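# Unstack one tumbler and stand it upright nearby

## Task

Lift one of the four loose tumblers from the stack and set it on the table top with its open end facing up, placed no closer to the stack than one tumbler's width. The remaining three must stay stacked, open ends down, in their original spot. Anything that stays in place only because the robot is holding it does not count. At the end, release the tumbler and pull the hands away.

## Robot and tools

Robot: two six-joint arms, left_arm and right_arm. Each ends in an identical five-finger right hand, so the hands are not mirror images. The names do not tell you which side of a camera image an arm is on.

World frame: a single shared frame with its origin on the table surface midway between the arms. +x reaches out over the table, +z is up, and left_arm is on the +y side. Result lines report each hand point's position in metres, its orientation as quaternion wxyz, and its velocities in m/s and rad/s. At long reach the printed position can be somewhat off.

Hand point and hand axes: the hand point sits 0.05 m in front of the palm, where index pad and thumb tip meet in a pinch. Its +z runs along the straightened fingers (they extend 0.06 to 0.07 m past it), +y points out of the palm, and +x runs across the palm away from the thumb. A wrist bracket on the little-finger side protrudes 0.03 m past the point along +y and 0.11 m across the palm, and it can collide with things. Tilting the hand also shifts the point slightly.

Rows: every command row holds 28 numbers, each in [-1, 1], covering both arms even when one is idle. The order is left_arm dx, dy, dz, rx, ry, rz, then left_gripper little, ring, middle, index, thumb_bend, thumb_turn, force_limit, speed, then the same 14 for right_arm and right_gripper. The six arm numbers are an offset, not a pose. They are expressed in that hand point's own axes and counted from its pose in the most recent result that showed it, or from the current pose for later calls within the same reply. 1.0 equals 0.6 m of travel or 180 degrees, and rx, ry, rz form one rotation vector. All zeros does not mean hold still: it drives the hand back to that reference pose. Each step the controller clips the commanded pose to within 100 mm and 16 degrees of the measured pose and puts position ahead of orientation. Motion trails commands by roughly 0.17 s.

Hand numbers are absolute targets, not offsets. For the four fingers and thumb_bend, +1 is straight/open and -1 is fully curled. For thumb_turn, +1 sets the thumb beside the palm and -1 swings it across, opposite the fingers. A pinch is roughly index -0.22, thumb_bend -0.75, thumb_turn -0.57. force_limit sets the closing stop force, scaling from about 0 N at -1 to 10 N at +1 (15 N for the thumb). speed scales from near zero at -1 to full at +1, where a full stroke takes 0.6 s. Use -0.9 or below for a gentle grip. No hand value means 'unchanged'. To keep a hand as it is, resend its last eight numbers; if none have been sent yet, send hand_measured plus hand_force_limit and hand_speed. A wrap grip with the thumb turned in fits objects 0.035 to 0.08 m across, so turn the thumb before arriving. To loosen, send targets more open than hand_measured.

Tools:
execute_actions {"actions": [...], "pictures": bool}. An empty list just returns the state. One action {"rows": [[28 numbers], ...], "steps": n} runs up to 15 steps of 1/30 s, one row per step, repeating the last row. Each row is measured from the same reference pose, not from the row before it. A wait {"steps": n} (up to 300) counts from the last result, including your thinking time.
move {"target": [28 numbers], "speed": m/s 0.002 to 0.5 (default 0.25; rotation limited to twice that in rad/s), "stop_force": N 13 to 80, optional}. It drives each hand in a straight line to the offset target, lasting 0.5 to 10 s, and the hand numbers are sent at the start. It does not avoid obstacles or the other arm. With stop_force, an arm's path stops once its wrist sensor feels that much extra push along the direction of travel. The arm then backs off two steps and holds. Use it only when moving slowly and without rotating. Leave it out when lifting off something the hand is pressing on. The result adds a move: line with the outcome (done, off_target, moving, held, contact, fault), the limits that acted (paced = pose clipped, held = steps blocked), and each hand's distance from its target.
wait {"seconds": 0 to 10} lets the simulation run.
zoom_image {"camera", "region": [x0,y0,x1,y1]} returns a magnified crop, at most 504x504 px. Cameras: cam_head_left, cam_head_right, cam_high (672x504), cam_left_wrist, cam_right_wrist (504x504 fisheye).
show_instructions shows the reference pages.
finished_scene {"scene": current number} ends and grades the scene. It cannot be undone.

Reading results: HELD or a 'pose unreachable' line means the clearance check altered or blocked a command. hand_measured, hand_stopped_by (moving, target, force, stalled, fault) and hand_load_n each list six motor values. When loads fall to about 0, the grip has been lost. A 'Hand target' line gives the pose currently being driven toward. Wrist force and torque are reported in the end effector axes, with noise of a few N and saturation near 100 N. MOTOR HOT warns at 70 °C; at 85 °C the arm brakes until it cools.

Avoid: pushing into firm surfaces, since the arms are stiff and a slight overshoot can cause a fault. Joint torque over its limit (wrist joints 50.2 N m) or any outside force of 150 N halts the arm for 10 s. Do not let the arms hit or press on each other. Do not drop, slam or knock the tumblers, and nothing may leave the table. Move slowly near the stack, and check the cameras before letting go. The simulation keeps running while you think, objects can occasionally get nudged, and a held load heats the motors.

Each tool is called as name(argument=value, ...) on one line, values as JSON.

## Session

execute_actions(actions=[])

Scene clock: 0.00 s of 6600.00 s.
left_arm: end_effector_position=(+0.0667, +1.2475, +0.5917) hand_measured=(+1.000, +1.000, +1.000, +1.000, +1.000, +1.000) hand_load_n=(+0.0, +0.0, +0.0, +0.0, +0.0, +0.0) hand_stopped_by=(target, target, target, target, target, target) hand_force_limit=0.00 hand_speed=-0.80 end_effector_quat_wxyz=(-0.072, +0.664, -0.744, -0.017) end_effector_velocity=(+0.000, -0.001, -0.001) end_effector_angular_velocity=(-0.001, +0.001, +0.001) | right_arm: end_effector_position=(+0.2246, -1.1128, +0.6225) hand_measured=(+1.000, +1.000, +1.000, +1.000, +1.000, +1.000) hand_load_n=(+0.0, +0.0, +0.0, +0.0, +0.0, +0.0) hand_stopped_by=(target, target, target, target, target, target) hand_force_limit=0.00 hand_speed=-0.80 end_effector_quat_wxyz=(-0.008, +0.629, +0.771, -0.101) end_effector_velocity=(+0.000, +0.000, -0.000) end_effector_angular_velocity=(+0.001, -0.001, -0.001)
Joint positions: left_arm=[ 1.375 -1.436  1.286  1.579  1.614 -1.773] | right_arm=[-1.856 -1.539  1.333  1.616  1.693 -1.89 ]
Joint velocities: left_arm=[-0.001 -0.001  0.002  0.    -0.    -0.001] | right_arm=[ 0.     0.     0.001  0.    -0.001  0.001]
Motor temperatures (°C, as the motors report them): left_arm=[24 23 22 31 30 29] | right_arm=[24 24 23 26 27 33]
Wrist force (N, on the end effector, along its own x y z axes, offset not removed): no reading
Wrist torque (N m, same axes, about the end effector's origin, offset not removed): no reading
Hand target (left_arm): +0.067, +1.247, +0.592; +0.072, -0.664, +0.744, +0.017
Hand target (right_arm): +0.225, -1.113, +0.623; -0.008, +0.629, +0.771, -0.101
camera_calibration (this result's frames):
cam_left_wrist: T_world_to_cam=[[-0.977338, 0.192807, -0.0873795, -0.122106], [0.0829418, 0.728572, 0.679929, -1.32342], [0.194758, 0.657273, -0.728053, -0.267734], [0, 0, 0, 1]] pos_world=[0.0425716, 1.16373, 0.69424]
cam_right_wrist: T_world_to_cam=[[0.985763, 0.120252, -0.117516, -0.0259365], [0.167599, -0.758682, 0.629533, -1.27592], [-0.0134548, -0.640266, -0.768035, -0.0953976], [0, 0, 0, 1]] pos_world=[0.238127, -1.02598, 0.726916]

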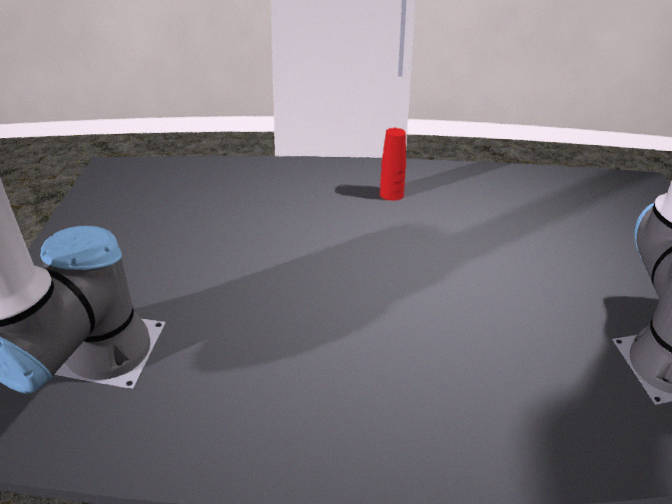

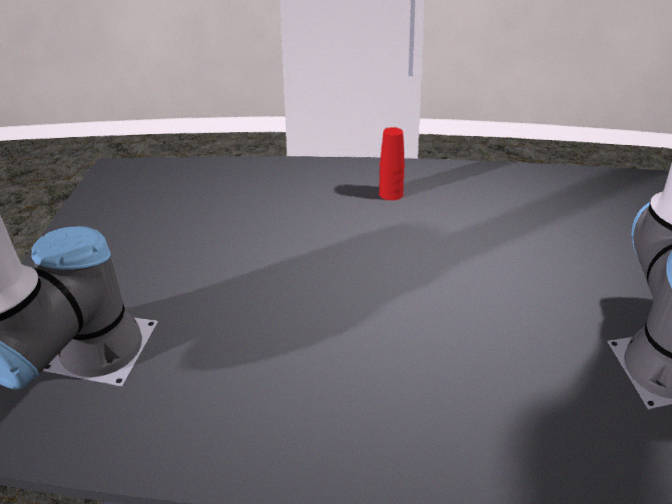

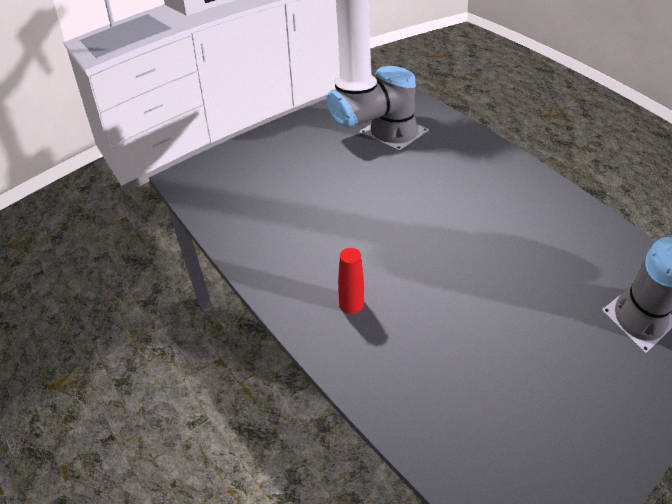

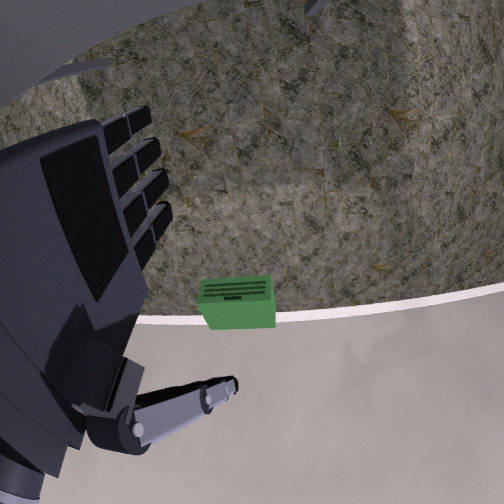

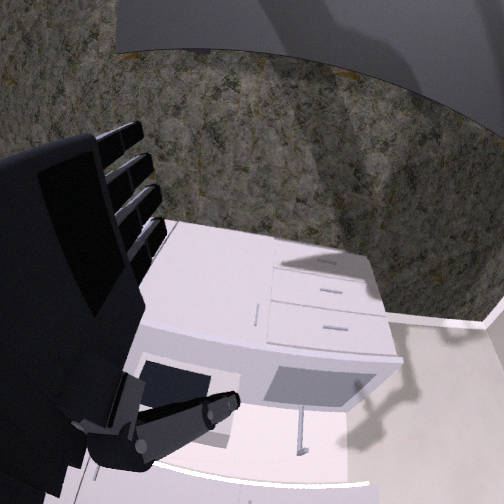

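move(target=[0.25,-0.9,0.18,0,0,0,1,1,1,1,0.8,-1,0.2,0.5,0,0,0,0,0,0,1,1,1,1,1,1,0,-0.8], speed=0.4)

move(target=[0.58,-0.31,0.05,0,0,0,1,1,1,1,0.8,-1,0.2,0.5,0,0,0,0,0,0,1,1,1,1,1,1,0,-0.8], speed=0.4)

move(target=[0.59,0.11,0.05,0,0,0.715,1,1,1,1,0.8,-1,0.2,0.5,0,0,0,0,0,0,1,1,1,1,1,1,0,-0.8], speed=0.4)

move(target=[0,0,0,0,-0.5,0,1,1,1,1,0.8,-1,0.2,0.5,0,0,0,0,0,0,1,1,1,1,1,1,0,-0.8], speed=0.4)

Scene clock: 12.53 s of 6600.00 s.
left_arm: end_effector_position=(+0.5943, +1.0484, +0.5030) hand_measured=(+1.000, +1.000, +1.000, +1.000, +0.800, -1.000) hand_load_n=(+0.0, +0.0, +0.0, +0.0, +0.0, +0.0) hand_stopped_by=(target, target, target, target, target, target) hand_force_limit=0.20 hand_speed=0.50 end_effector_quat_wxyz=(-0.072, +0.664, -0.744, -0.017) end_effector_velocity=(+0.003, -0.000, -0.000) end_effector_angular_velocity=(-0.000, +0.001, +0.001) | right_arm: end_effector_position=(+0.2246, -1.1128, +0.6225) hand_measured=(+1.000, +1.000, +1.000, +1.000, +1.000, +1.000) hand_load_n=(+0.0, +0.0, +0.0, +0.0, +0.0, +0.0) hand_stopped_by=(target, target, target, target, target, target) hand_force_limit=0.00 hand_speed=-0.80 end_effector_quat_wxyz=(-0.008, +0.629, +0.771, -0.101) end_effector_velocity=(+0.000, -0.000, +0.000) end_effector_angular_velocity=(-0.001, +0.000, +0.002)
Joint positions: left_arm=[ 0.439 -1.309  1.292  1.468  1.483 -2.701] | right_arm=[-1.856 -1.539  1.333  1.616  1.693 -1.89 ]
Joint velocities: left_arm=[-0.002  0.004 -0.005  0.001 -0.    -0.003] | right_arm=[ 0.     0.    -0.001 -0.    -0.    -0.001]
Motor temperatures (°C, as the motors report them): left_arm=[24 23 22 31 30 29] | right_arm=[24 24 23 26 27 33]
Wrist force (N, on the end effector, along its own x y z axes, offset not removed): left_arm=[-3.4 -3.5 -1.2] | right_arm=[-0.3 1.4 1.8]
Wrist torque (N m, same axes, about the end effector's origin, offset not removed): left_arm=[-0.11 0.38 -0.29] | right_arm=[0.41 0.09 -0.32]
Hand target (left_arm): +0.595, +1.048, +0.503; +0.072, -0.664, +0.744, +0.017
Hand target (right_arm): +0.225, -1.113, +0.623; -0.008, +0.629, +0.771, -0.101
Off the commanded pose (left_arm): 0.000 m, 0 deg.
Off the commanded pose (right_arm): 0.000 m, 0 deg.
After step 90, 7.40 s passed at rest.
move: done
camera_calibration (this result's frames):
cam_left_wrist: T_world_to_cam=[[-0.977357, 0.192766, -0.0872669, 0.424141], [0.0831068, 0.728973, 0.679479, -1.1621], [0.194595, 0.656841, -0.728487, -0.303503], [0, 0, 0, 1]] pos_world=[0.570176, 0.964731, 0.605536]
cam_right_wrist: T_world_to_cam=[[0.985763, 0.120252, -0.117516, -0.0259366], [0.167599, -0.758682, 0.629533, -1.27592], [-0.0134548, -0.640266, -0.768035, -0.0953974], [0, 0, 0, 1]] pos_world=[0.238127, -1.02598, 0.726916]

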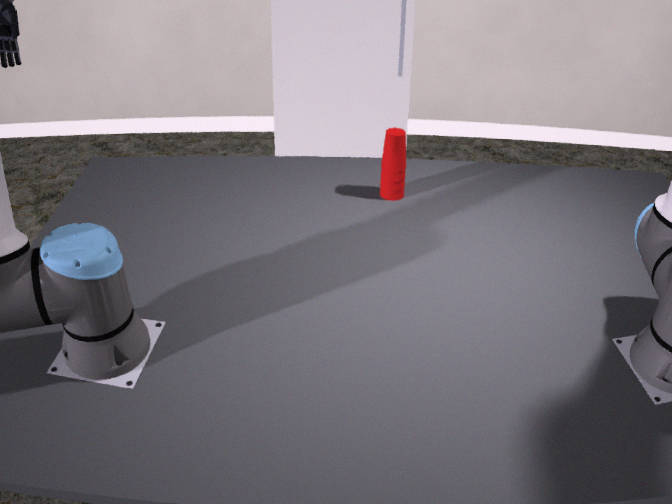

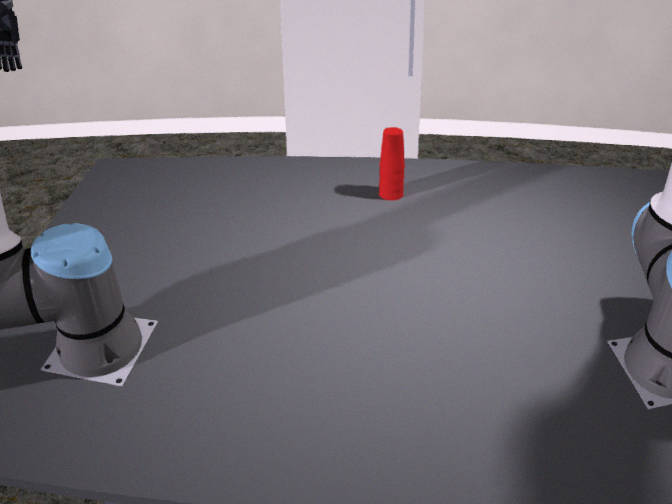

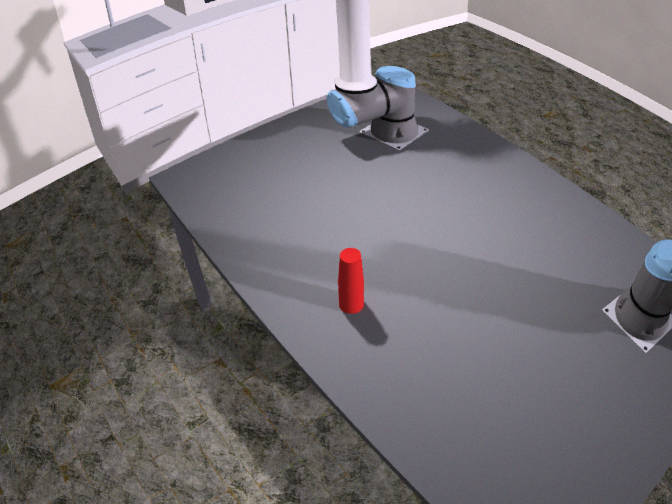

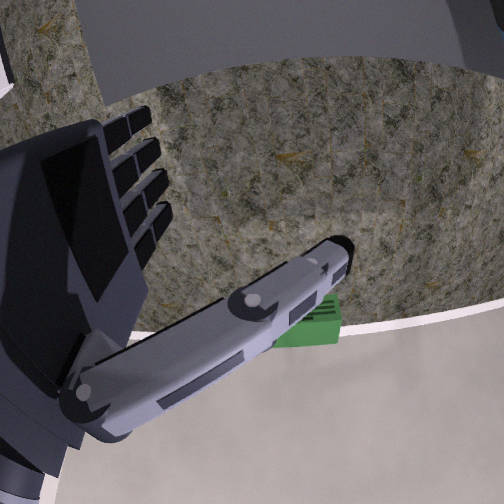

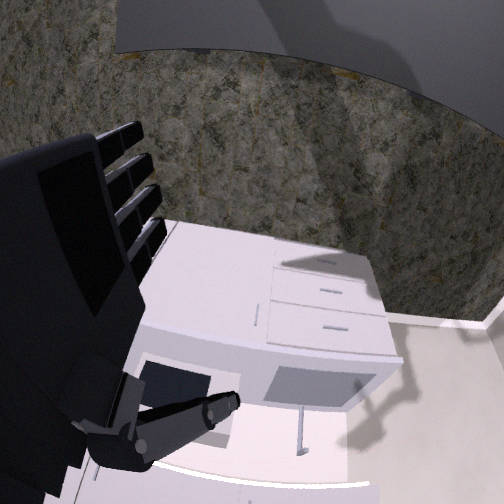

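Scene clock: 14.23 s of 6600.00 s.
left_arm: end_effector_position=(+0.7430, +0.6870, +0.4410) hand_measured=(+1.000, +1.000, +1.000, +1.000, +0.800, -1.000) hand_load_n=(+0.0, +0.0, +0.0, +0.0, +0.0, +0.0) hand_stopped_by=(target, target, target, target, target, target) hand_force_limit=0.20 hand_speed=0.50 end_effector_quat_wxyz=(-0.072, +0.664, -0.744, -0.017) end_effector_velocity=(+0.001, -0.002, -0.001) end_effector_angular_velocity=(-0.001, +0.001, +0.001) | right_arm: end_effector_position=(+0.2246, -1.1128, +0.6225) hand_measured=(+1.000, +1.000, +1.000, +1.000, +1.000, +1.000) hand_load_n=(+0.0, +0.0, +0.0, +0.0, +0.0, +0.0) hand_stopped_by=(target, target, target, target, target, target) hand_force_limit=0.00 hand_speed=-0.80 end_effector_quat_wxyz=(-0.008, +0.629, +0.771, -0.101) end_effector_velocity=(+0.000, -0.000, -0.000) end_effector_angular_velocity=(+0.000, -0.001, -0.002)
Joint positions: left_arm=[-0.148 -1.236  1.32   1.437  1.432 -3.29 ] | right_arm=[-1.856 -1.539  1.333  1.616  1.693 -1.89 ]
Joint velocities: left_arm=[-0.002  0.003 -0.002  0.001  0.001 -0.003] | right_arm=[-0.     0.     0.001  0.    -0.001  0.002]
Motor temperatures (°C, as the motors report them): left_arm=[24 23 22 31 30 29] | right_arm=[24 24 23 26 27 33]
Wrist force (N, on the end effector, along its own x y z axes, offset not removed): left_arm=[-1.5 -1.4 -0.5] | right_arm=[5.6 -0.9 -4.4]
Wrist torque (N m, same axes, about the end effector's origin, offset not removed): left_arm=[0.10 0.15 -0.16] | right_arm=[0.40 -0.58 0.06]
Hand target (left_arm): +0.743, +0.687, +0.441; +0.072, -0.664, +0.744, +0.017
Hand target (right_arm): +0.225, -1.113, +0.623; -0.008, +0.629, +0.771, -0.101
Off the commanded pose (left_arm): 0.000 m, 0 deg.
Off the commanded pose (right_arm): 0.000 m, 0 deg.
move: done
camera_calibration (this result's frames):
cam_left_wrist: T_world_to_cam=[[-0.977395, 0.192717, -0.0869414, 0.633643], [0.0833327, 0.729098, 0.679317, -0.869111], [0.194305, 0.656716, -0.728676, -0.139813], [0, 0, 0, 1]] pos_world=[0.718911, 0.603371, 0.543614]
cam_right_wrist: T_world_to_cam=[[0.985763, 0.120252, -0.117516, -0.0259366], [0.167599, -0.758682, 0.629533, -1.27592], [-0.0134549, -0.640266, -0.768035, -0.0953975], [0, 0, 0, 1]] pos_world=[0.238127, -1.02598, 0.726916]

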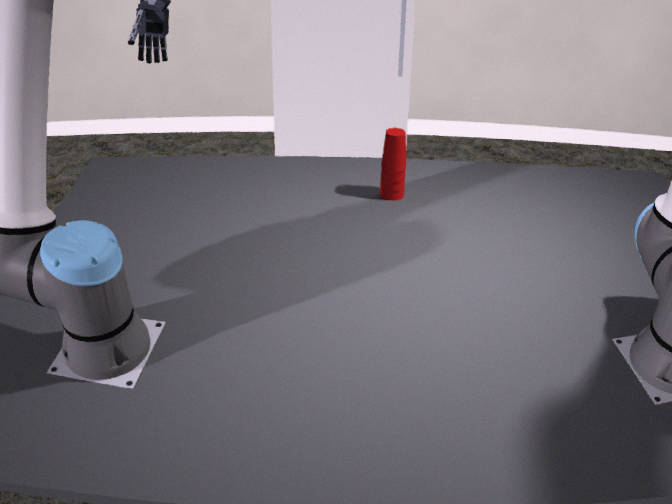

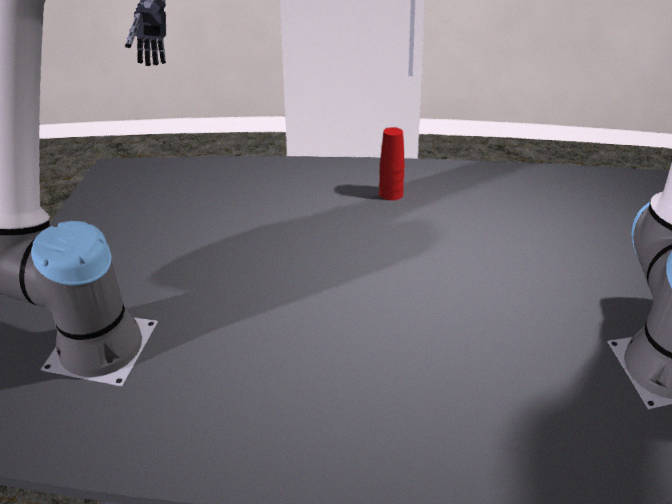

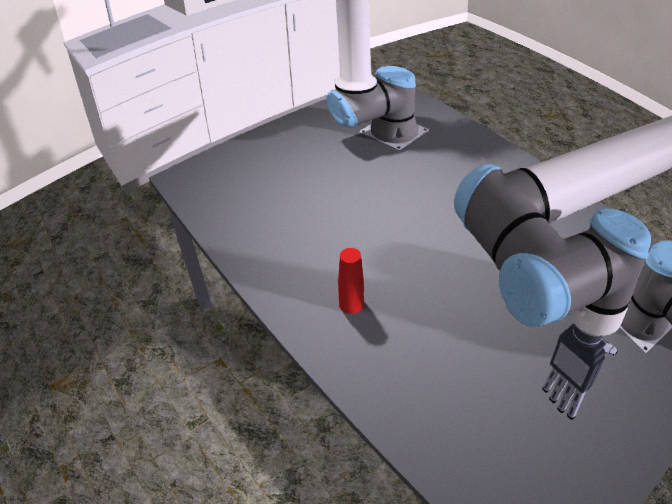

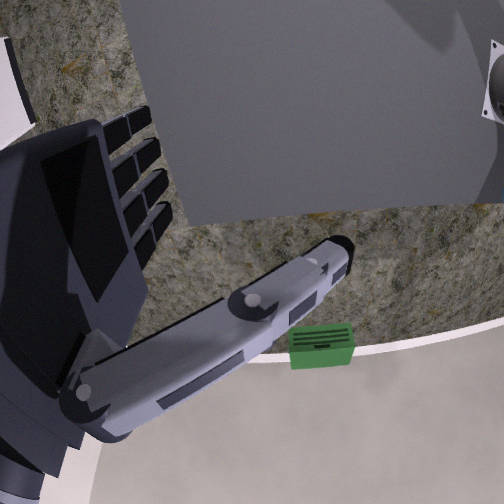

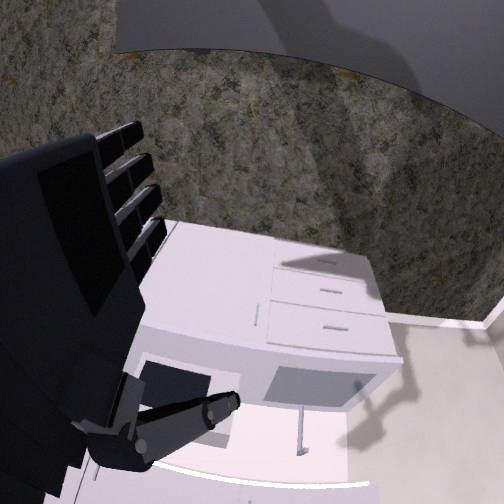

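Scene clock: 17.67 s of 6600.00 s.
left_arm: end_effector_position=(+0.6414, +0.3496, +0.3609) hand_measured=(+1.000, +1.000, +1.000, +1.000, +0.800, -1.000) hand_load_n=(+0.0, +0.0, +0.0, +0.0, +0.0, +0.0) hand_stopped_by=(target, target, target, target, target, target) hand_force_limit=0.20 hand_speed=0.50 end_effector_quat_wxyz=(+0.016, +0.383, +0.921, +0.072) end_effector_velocity=(-0.000, -0.002, -0.000) end_effector_angular_velocity=(+0.001, +0.002, -0.010) | right_arm: end_effector_position=(+0.2246, -1.1128, +0.6225) hand_measured=(+1.000, +1.000, +1.000, +1.000, +1.000, +1.000) hand_load_n=(+0.0, +0.0, +0.0, +0.0, +0.0, +0.0) hand_stopped_by=(target, target, target, target, target, target) hand_force_limit=0.00 hand_speed=-0.80 end_effector_quat_wxyz=(-0.008, +0.629, +0.771, -0.101) end_effector_velocity=(-0.000, +0.000, +0.000) end_effector_angular_velocity=(-0.000, +0.001, +0.001)
Joint positions: left_arm=[-0.821 -1.402  1.71   1.311  1.431 -1.725] | right_arm=[-1.856 -1.539  1.333  1.616  1.693 -1.89 ]
Joint velocities: left_arm=[-0.002  0.001 -0.     0.     0.001  0.009] | right_arm=[-0.    -0.    -0.     0.     0.001 -0.001]
Motor temperatures (°C, as the motors report them): left_arm=[24 23 22 31 30 29] | right_arm=[24 24 23 26 27 33]
Wrist force (N, on the end effector, along its own x y z axes, offset not removed): left_arm=[-1.6 -5.0 -2.6] | right_arm=[2.5 -2.3 1.2]
Wrist torque (N m, same axes, about the end effector's origin, offset not removed): left_arm=[-0.44 0.20 -0.23] | right_arm=[0.02 -0.39 -0.21]
Hand target (left_arm): +0.641, +0.349, +0.361; +0.015, +0.384, +0.920, +0.072
Hand target (right_arm): +0.225, -1.113, +0.623; -0.008, +0.629, +0.771, -0.101
Off the commanded pose (left_arm): 0.000 m, 0 deg.
Off the commanded pose (right_arm): 0.000 m, 0 deg.
move: done
camera_calibration (this result's frames):
cam_left_wrist: T_world_to_cam=[[0.754521, 0.646029, 0.115517, -0.749926], [0.496688, -0.677176, 0.542894, -0.284443], [0.428951, -0.352249, -0.831818, 0.28254], [0, 0, 0, 1]] pos_world=[0.585919, 0.391381, 0.476073]
cam_right_wrist: T_world_to_cam=[[0.985763, 0.120252, -0.117516, -0.0259362], [0.1676, -0.758682, 0.629533, -1.27592], [-0.0134546, -0.640266, -0.768035, -0.0953975], [0, 0, 0, 1]] pos_world=[0.238127, -1.02598, 0.726916]

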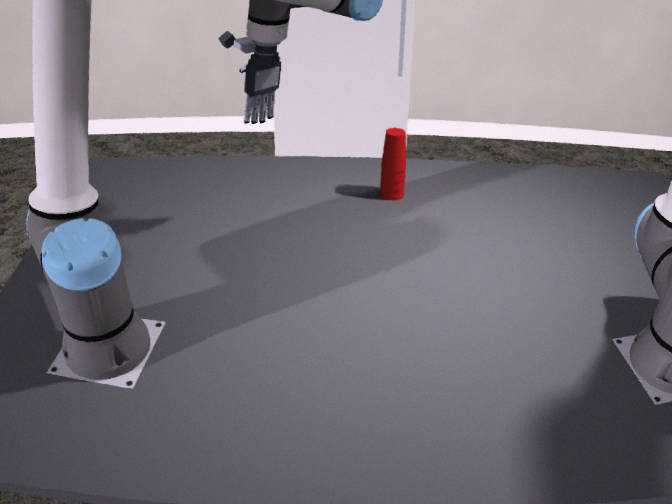

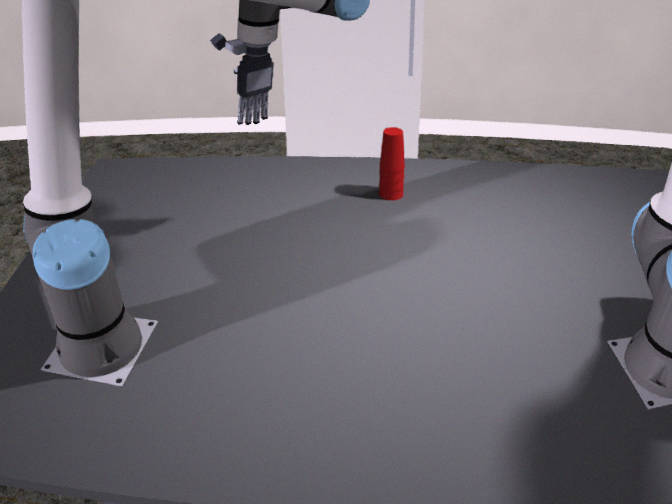

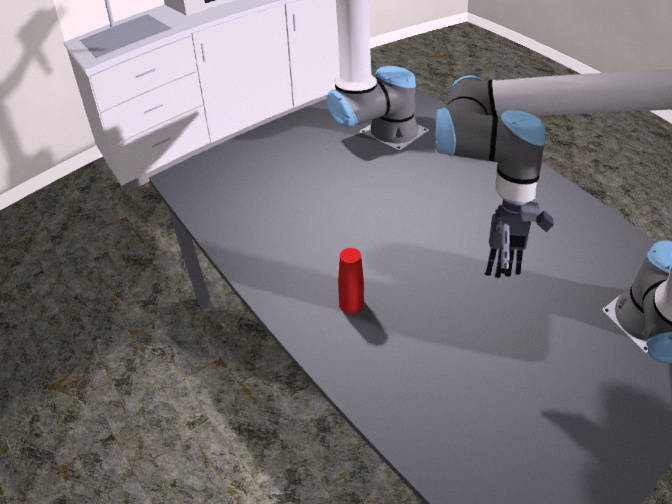

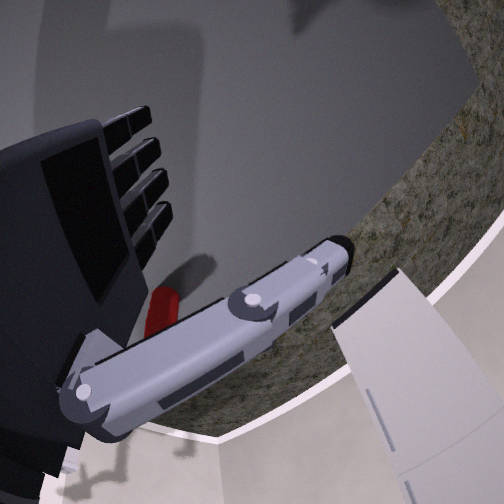

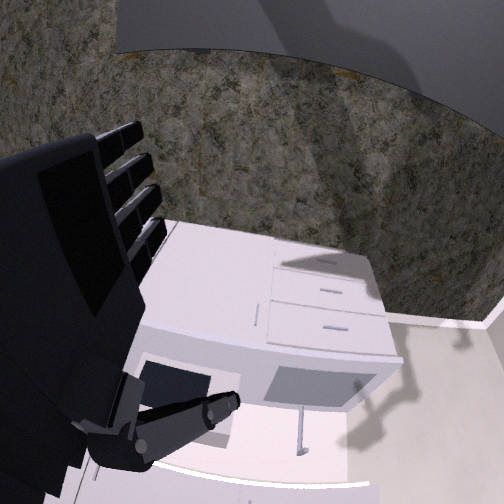

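Scene clock: 20.30 s of 6600.00 s.
left_arm: end_effector_position=(+0.6413, +0.3497, +0.3614) hand_measured=(+1.000, +1.000, +1.000, +1.000, +0.800, -1.000) hand_load_n=(+0.0, +0.0, +0.0, +0.0, +0.0, +0.0) hand_stopped_by=(target, target, target, target, target, target) hand_force_limit=0.20 hand_speed=0.50 end_effector_quat_wxyz=(+0.662, +0.322, +0.640, -0.220) end_effector_velocity=(+0.001, -0.000, -0.002) end_effector_angular_velocity=(-0.006, -0.007, -0.002) | right_arm: end_effector_position=(+0.2246, -1.1128, +0.6225) hand_measured=(+1.000, +1.000, +1.000, +1.000, +1.000, +1.000) hand_load_n=(+0.0, +0.0, +0.0, +0.0, +0.0, +0.0) hand_stopped_by=(target, target, target, target, target, target) hand_force_limit=0.00 hand_speed=-0.80 end_effector_quat_wxyz=(-0.008, +0.629, +0.771, -0.101) end_effector_velocity=(+0.000, +0.000, +0.000) end_effector_angular_velocity=(-0.000, -0.001, +0.002)
Joint positions: left_arm=[-0.802 -1.888  2.469 -0.553  1.438 -1.428] | right_arm=[-1.856 -1.539  1.333  1.616  1.693 -1.89 ]
Joint velocities: left_arm=[ 0.004  0.006  0.005 -0.02   0.006  0.002] | right_arm=[ 0.    -0.    -0.     0.    -0.001 -0.002]
Motor temperatures (°C, as the motors report them): left_arm=[24 23 22 31 30 29] | right_arm=[24 24 23 26 27 33]
Wrist force (N, on the end effector, along its own x y z axes, offset not removed): left_arm=[-1.0 -3.1 -2.0] | right_arm=[2.5 -2.3 -2.7]
Wrist torque (N m, same axes, about the end effector's origin, offset not removed): left_arm=[-0.03 0.10 -0.18] | right_arm=[-0.01 -0.08 -0.12]
Hand target (left_arm): +0.641, +0.350, +0.361; +0.662, +0.322, +0.640, -0.220
Hand target (right_arm): +0.225, -1.113, +0.623; -0.008, +0.629, +0.771, -0.101
Off the commanded pose (left_arm): 0.001 m, 0 deg.
Off the commanded pose (right_arm): 0.000 m, 0 deg.
move: done
camera_calibration (this result's frames):
cam_left_wrist: T_world_to_cam=[[0.714333, 0.665719, 0.215747, -0.767314], [-0.506225, 0.278701, 0.816126, -0.0744167], [0.483181, -0.692202, 0.536089, -0.127164], [0, 0, 0, 1]] pos_world=[0.57189, 0.443532, 0.29445]
cam_right_wrist: T_world_to_cam=[[0.985763, 0.120252, -0.117516, -0.0259363], [0.167599, -0.758682, 0.629533, -1.27592], [-0.0134549, -0.640266, -0.768035, -0.0953976], [0, 0, 0, 1]] pos_world=[0.238127, -1.02598, 0.726916]

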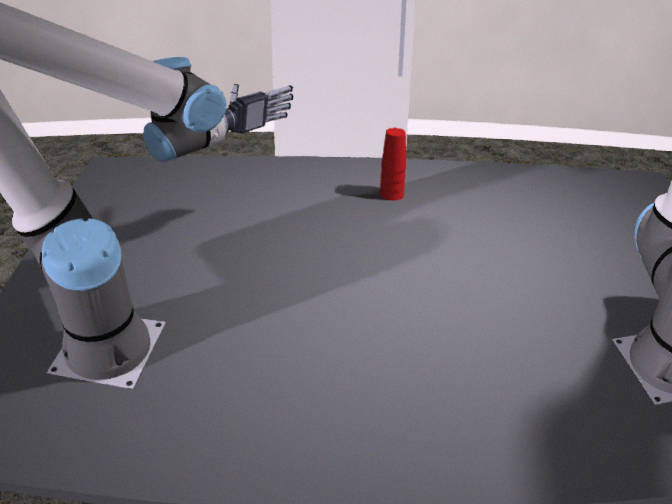

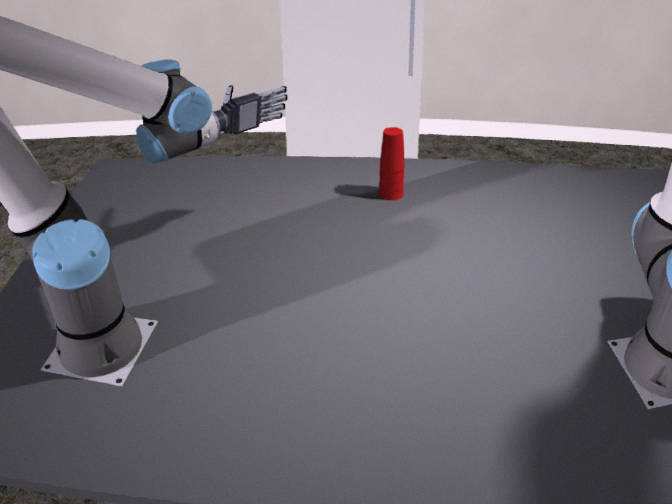

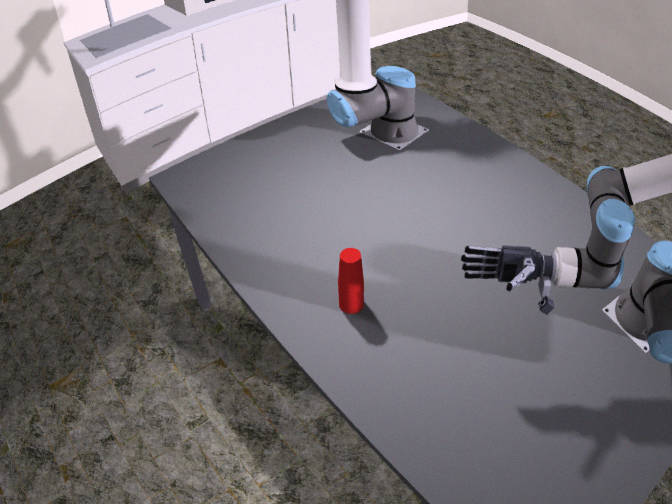

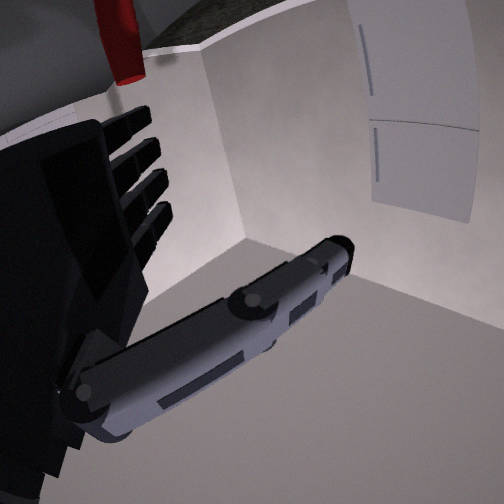

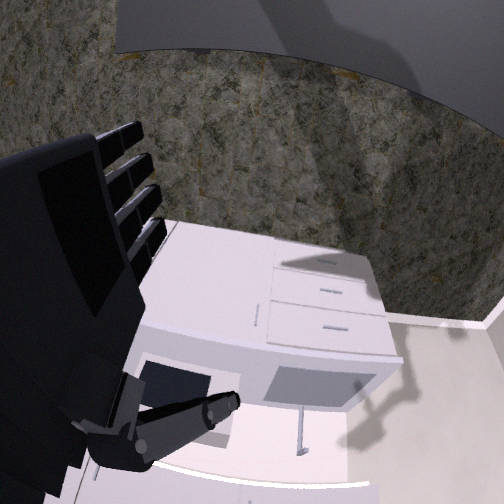

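move(target=[0.27,-0.31,0.275,0,0,-0.045,1,1,1,1,0.8,-1,0.2,0.5,0,0,0,0,0,0,1,1,1,1,1,1,0,-0.8], speed=0.2)

Scene clock: 31.13 s of 6600.00 s.
left_arm: end_effector_position=(+0.6404, +0.1235, +0.1695) hand_measured=(+1.000, +1.000, +1.000, +1.000, +0.800, -1.000) hand_load_n=(+0.0, +0.0, +0.0, +0.0, +0.0, +0.0) hand_stopped_by=(target, target, target, target, target, target) hand_force_limit=0.20 hand_speed=0.50 end_effector_quat_wxyz=(+0.645, +0.276, +0.661, -0.266) end_effector_velocity=(-0.000, -0.004, -0.000) end_effector_angular_velocity=(-0.003, -0.001, -0.001) | right_arm: end_effector_position=(+0.2246, -1.1128, +0.6225) hand_measured=(+1.000, +1.000, +1.000, +1.000, +1.000, +1.000) hand_load_n=(+0.0, +0.0, +0.0, +0.0, +0.0, +0.0) hand_stopped_by=(target, target, target, target, target, target) hand_force_limit=0.00 hand_speed=-0.80 end_effector_quat_wxyz=(-0.008, +0.629, +0.771, -0.101) end_effector_velocity=(-0.000, +0.000, +0.000) end_effector_angular_velocity=(-0.000, +0.001, -0.000)
Joint positions: left_arm=[-1.118 -1.295  2.378 -1.052  1.122 -1.579] | right_arm=[-1.856 -1.539  1.333  1.616  1.693 -1.89 ]
Joint velocities: left_arm=[-0.002  0.005 -0.004 -0.003 -0.001 -0.   ] | right_arm=[-0.    -0.    -0.     0.     0.001 -0.001]
Motor temperatures (°C, as the motors report them): left_arm=[24 23 22 31 30 29] | right_arm=[24 24 23 26 27 33]
Wrist force (N, on the end effector, along its own x y z axes, offset not removed): left_arm=[-3.0 -1.1 -1.8] | right_arm=[0.0 -5.7 -4.7]
Wrist torque (N m, same axes, about the end effector's origin, offset not removed): left_arm=[0.14 0.44 -0.15] | right_arm=[-0.24 0.28 -0.53]
Hand target (left_arm): +0.640, +0.123, +0.169; +0.645, +0.276, +0.661, -0.266
Hand target (right_arm): +0.225, -1.113, +0.623; -0.008, +0.629, +0.771, -0.101
Off the commanded pose (left_arm): 0.000 m, 0 deg.
Off the commanded pose (right_arm): 0.000 m, 0 deg.
After step 90, 5.77 s passed at rest.
move: done
camera_calibration (this result's frames):
cam_left_wrist: T_world_to_cam=[[0.726348, 0.683096, 0.0761505, -0.560892], [-0.424886, 0.359156, 0.830951, 0.0802032], [0.540269, -0.635915, 0.55111, -0.226527], [0, 0, 0, 1]] pos_world=[0.563866, 0.210286, 0.100909]
cam_right_wrist: T_world_to_cam=[[0.985763, 0.120252, -0.117516, -0.0259363], [0.167599, -0.758682, 0.629533, -1.27592], [-0.0134547, -0.640266, -0.768035, -0.0953976], [0, 0, 0, 1]] pos_world=[0.238127, -1.02598, 0.726916]

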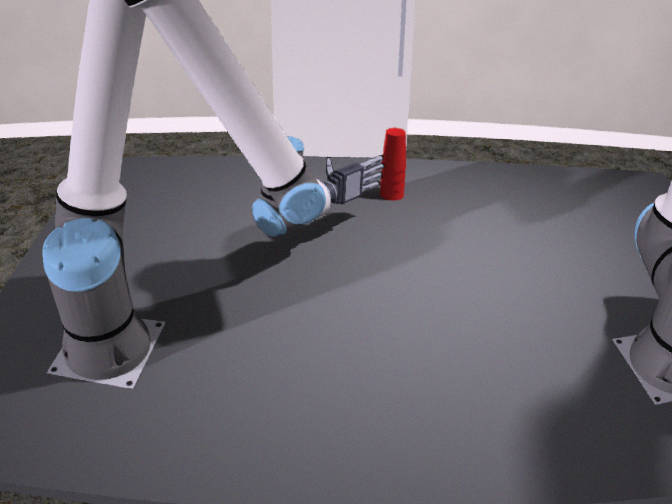

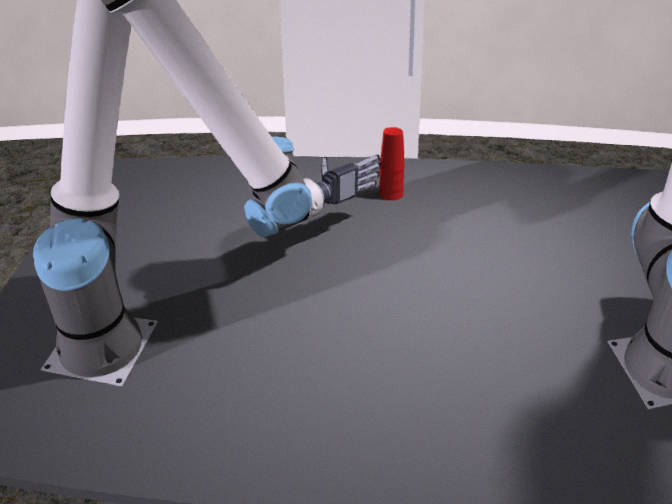

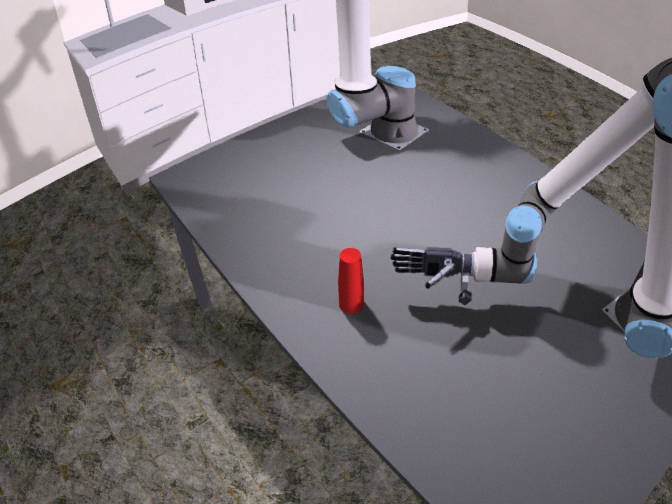

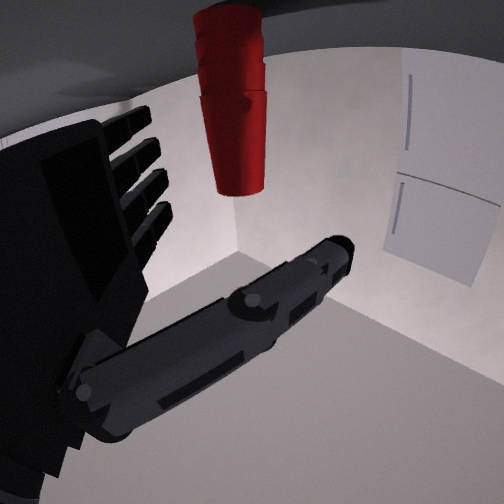

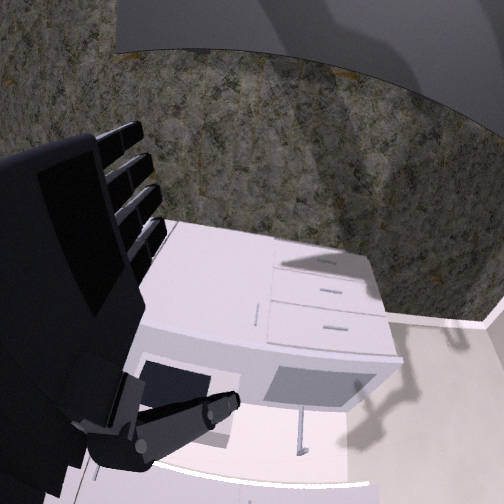

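Advance partway.

move(target=[0.02,0,0.17,0,0,0,1,1,1,1,0.8,-1,0.2,0.5,0,0,0,0,0,0,1,1,1,1,1,1,0,-0.8], speed=0.08)

Scene clock: 35.10 s of 6600.00 s.
left_arm: end_effector_position=(+0.7121, +0.0518, +0.1546) hand_measured=(+1.000, +1.000, +1.000, +1.000, +0.800, -1.000) hand_load_n=(+0.0, +0.0, +0.0, +0.0, +0.0, +0.0) hand_stopped_by=(target, target, target, target, target, target) hand_force_limit=0.20 hand_speed=0.50 end_effector_quat_wxyz=(+0.645, +0.276, +0.661, -0.266) end_effector_velocity=(+0.002, -0.002, +0.001) end_effector_angular_velocity=(-0.001, -0.001, +0.000) | right_arm: end_effector_position=(+0.2246, -1.1128, +0.6225) hand_measured=(+1.000, +1.000, +1.000, +1.000, +1.000, +1.000) hand_load_n=(+0.0, +0.0, +0.0, +0.0, +0.0, +0.0) hand_stopped_by=(target, target, target, target, target, target) hand_force_limit=0.00 hand_speed=-0.80 end_effector_quat_wxyz=(-0.008, +0.629, +0.771, -0.101) end_effector_velocity=(+0.000, -0.000, +0.000) end_effector_angular_velocity=(-0.001, -0.001, -0.002)
Joint positions: left_arm=[-1.035 -1.154  2.184 -1.001  1.205 -1.576] | right_arm=[-1.856 -1.539  1.333  1.616  1.693 -1.89 ]
Joint velocities: left_arm=[ 0.001  0.002 -0.005  0.001  0.001  0.001] | right_arm=[ 0.     0.    -0.     0.    -0.001  0.002]
Motor temperatures (°C, as the motors report them): left_arm=[24 23 22 31 30 29] | right_arm=[24 24 23 26 27 33]
Wrist force (N, on the end effector, along its own x y z axes, offset not removed): left_arm=[-1.1 -2.7 -3.3] | right_arm=[-0.3 3.0 -0.4]
Wrist torque (N m, same axes, about the end effector's origin, offset not removed): left_arm=[-0.02 0.13 -0.09] | right_arm=[0.56 0.29 -0.20]
Hand target (left_arm): +0.712, +0.052, +0.155; +0.645, +0.276, +0.661, -0.266
Hand target (right_arm): +0.225, -1.113, +0.623; -0.008, +0.629, +0.771, -0.101
Off the commanded pose (left_arm): 0.000 m, 0 deg.
Off the commanded pose (right_arm): 0.000 m, 0 deg.
move: done
camera_calibration (this result's frames):
cam_left_wrist: T_world_to_cam=[[0.726342, 0.6831, 0.0761667, -0.562857], [-0.424906, 0.359153, 0.830941, 0.148795], [0.540261, -0.635912, 0.551122, -0.302669], [0, 0, 0, 1]] pos_world=[0.635571, 0.138577, 0.0860387]
cam_right_wrist: T_world_to_cam=[[0.985763, 0.120252, -0.117516, -0.0259365], [0.167599, -0.758682, 0.629533, -1.27592], [-0.0134547, -0.640266, -0.768035, -0.0953976], [0, 0, 0, 1]] pos_world=[0.238127, -1.02598, 0.726916]

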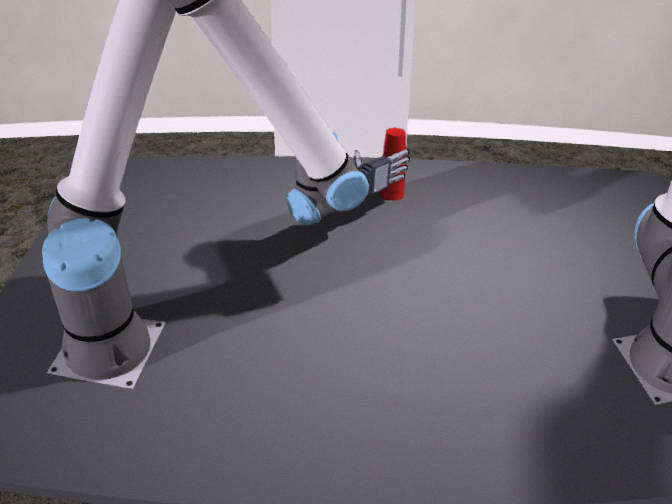

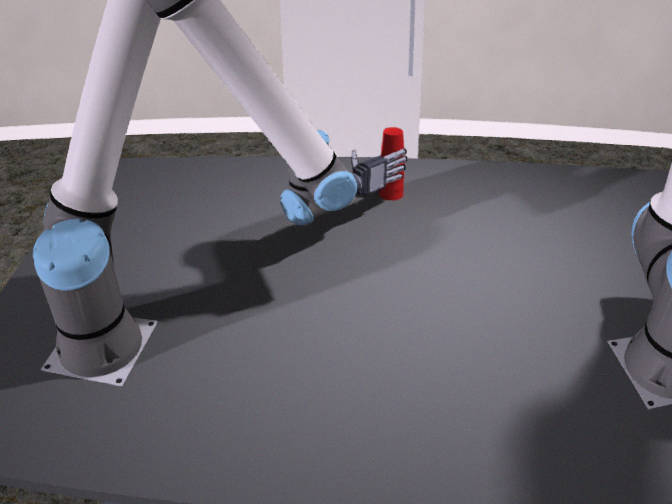

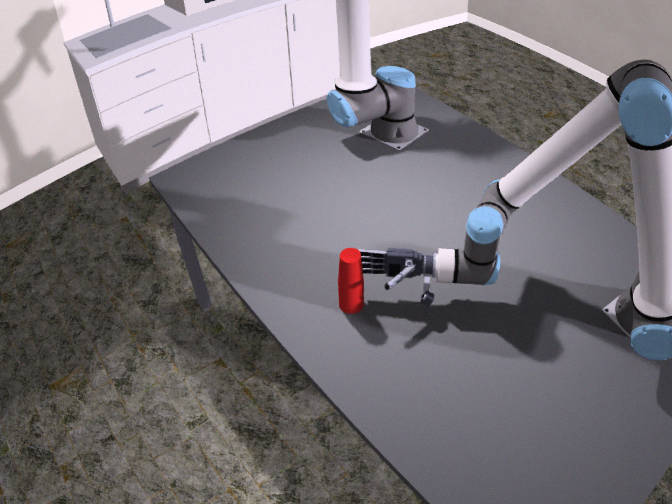

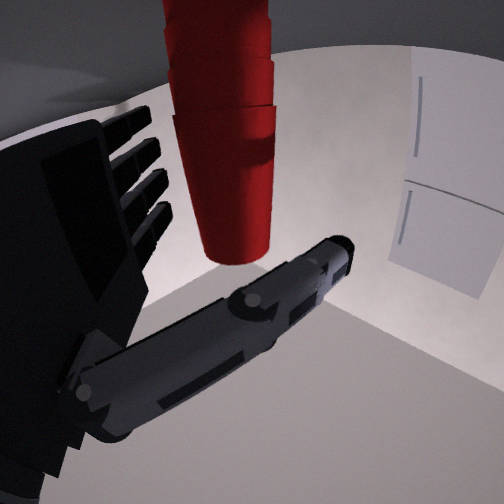

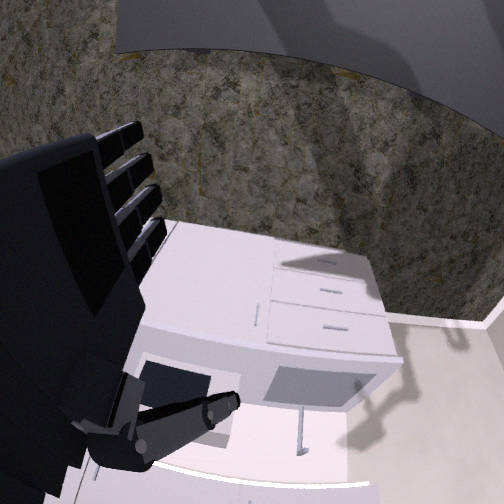

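move(target=[0,0,0.12,0,0,0,1,1,1,1,0.8,-1,0.2,0.5,0,0,0,0,0,0,1,1,1,1,1,1,0,-0.8], speed=0.06)

Scene clock: 39.13 s of 6600.00 s.
left_arm: end_effector_position=(+0.7628, +0.0010, +0.1526) hand_measured=(+1.000, +1.000, +1.000, +1.000, +0.800, -1.000) hand_load_n=(+0.0, +0.0, +0.0, +0.0, +0.0, +0.0) hand_stopped_by=(target, target, target, target, target, target) hand_force_limit=0.20 hand_speed=0.50 end_effector_quat_wxyz=(+0.645, +0.276, +0.661, -0.266) end_effector_velocity=(+0.002, -0.001, -0.001) end_effector_angular_velocity=(+0.001, -0.000, -0.000) | right_arm: end_effector_position=(+0.2246, -1.1128, +0.6225) hand_measured=(+1.000, +1.000, +1.000, +1.000, +1.000, +1.000) hand_load_n=(+0.0, +0.0, +0.0, +0.0, +0.0, +0.0) hand_stopped_by=(target, target, target, target, target, target) hand_force_limit=0.00 hand_speed=-0.80 end_effector_quat_wxyz=(-0.008, +0.629, +0.771, -0.101) end_effector_velocity=(+0.000, -0.000, -0.000) end_effector_angular_velocity=(-0.000, -0.001, -0.000)
Joint positions: left_arm=[-0.992 -1.073  2.04  -0.938  1.247 -1.575] | right_arm=[-1.856 -1.539  1.333  1.616  1.693 -1.89 ]
Joint velocities: left_arm=[ 0.002  0.003 -0.004  0.002  0.002  0.001] | right_arm=[-0.     0.     0.    -0.    -0.001  0.   ]
Motor temperatures (°C, as the motors report them): left_arm=[24 23 22 31 30 29] | right_arm=[24 24 23 26 27 33]
Wrist force (N, on the end effector, along its own x y z axes, offset not removed): left_arm=[-1.5 -2.5 -3.3] | right_arm=[2.5 -0.1 -4.4]
Wrist torque (N m, same axes, about the end effector's origin, offset not removed): left_arm=[0.13 0.27 -0.08] | right_arm=[0.47 -0.02 0.02]
Hand target (left_arm): +0.763, +0.001, +0.153; +0.645, +0.276, +0.661, -0.266
Hand target (right_arm): +0.225, -1.113, +0.623; -0.008, +0.629, +0.771, -0.101
Off the commanded pose (left_arm): 0.000 m, 0 deg.
Off the commanded pose (right_arm): 0.000 m, 0 deg.
move: done
camera_calibration (this result's frames):
cam_left_wrist: T_world_to_cam=[[0.726339, 0.683102, 0.0761763, -0.564849], [-0.424921, 0.359154, 0.830934, 0.190275], [0.540254, -0.635909, 0.551132, -0.361217], [0, 0, 0, 1]] pos_world=[0.686272, 0.087811, 0.0840004]
cam_right_wrist: T_world_to_cam=[[0.985763, 0.120252, -0.117516, -0.0259363], [0.167599, -0.758682, 0.629533, -1.27592], [-0.0134548, -0.640266, -0.768035, -0.0953973], [0, 0, 0, 1]] pos_world=[0.238127, -1.02598, 0.726916]

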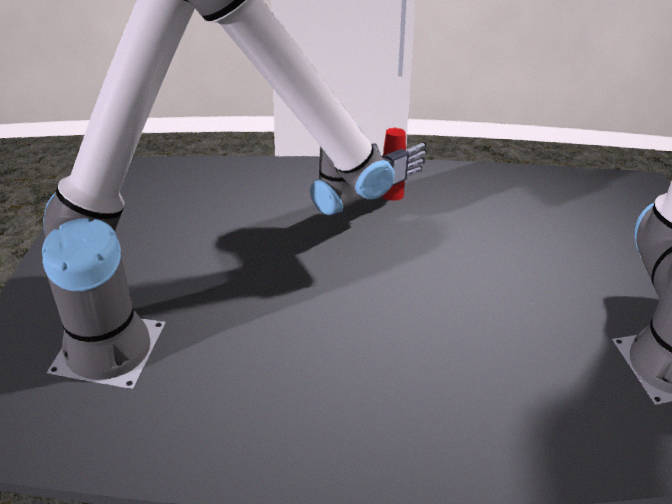

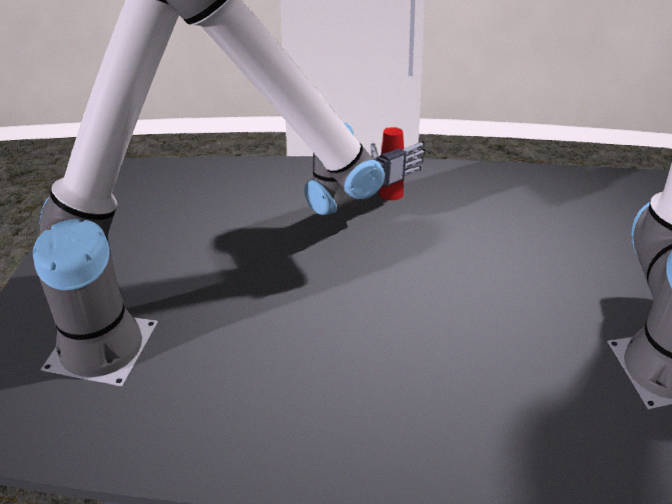

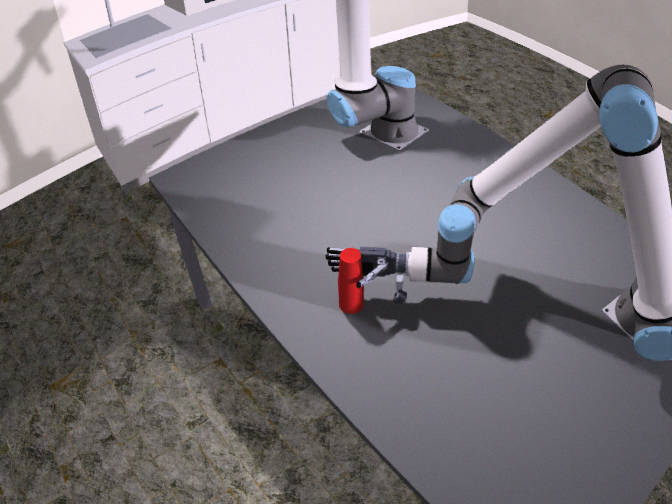

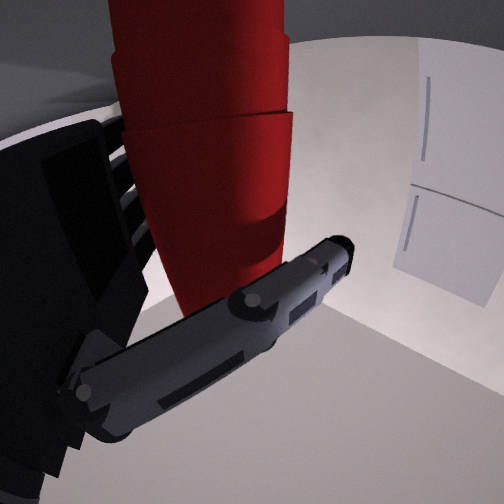

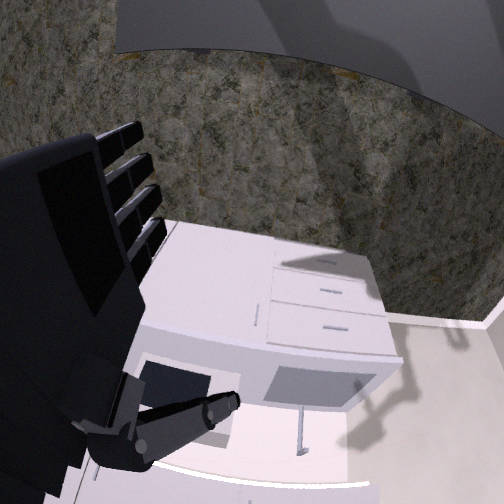

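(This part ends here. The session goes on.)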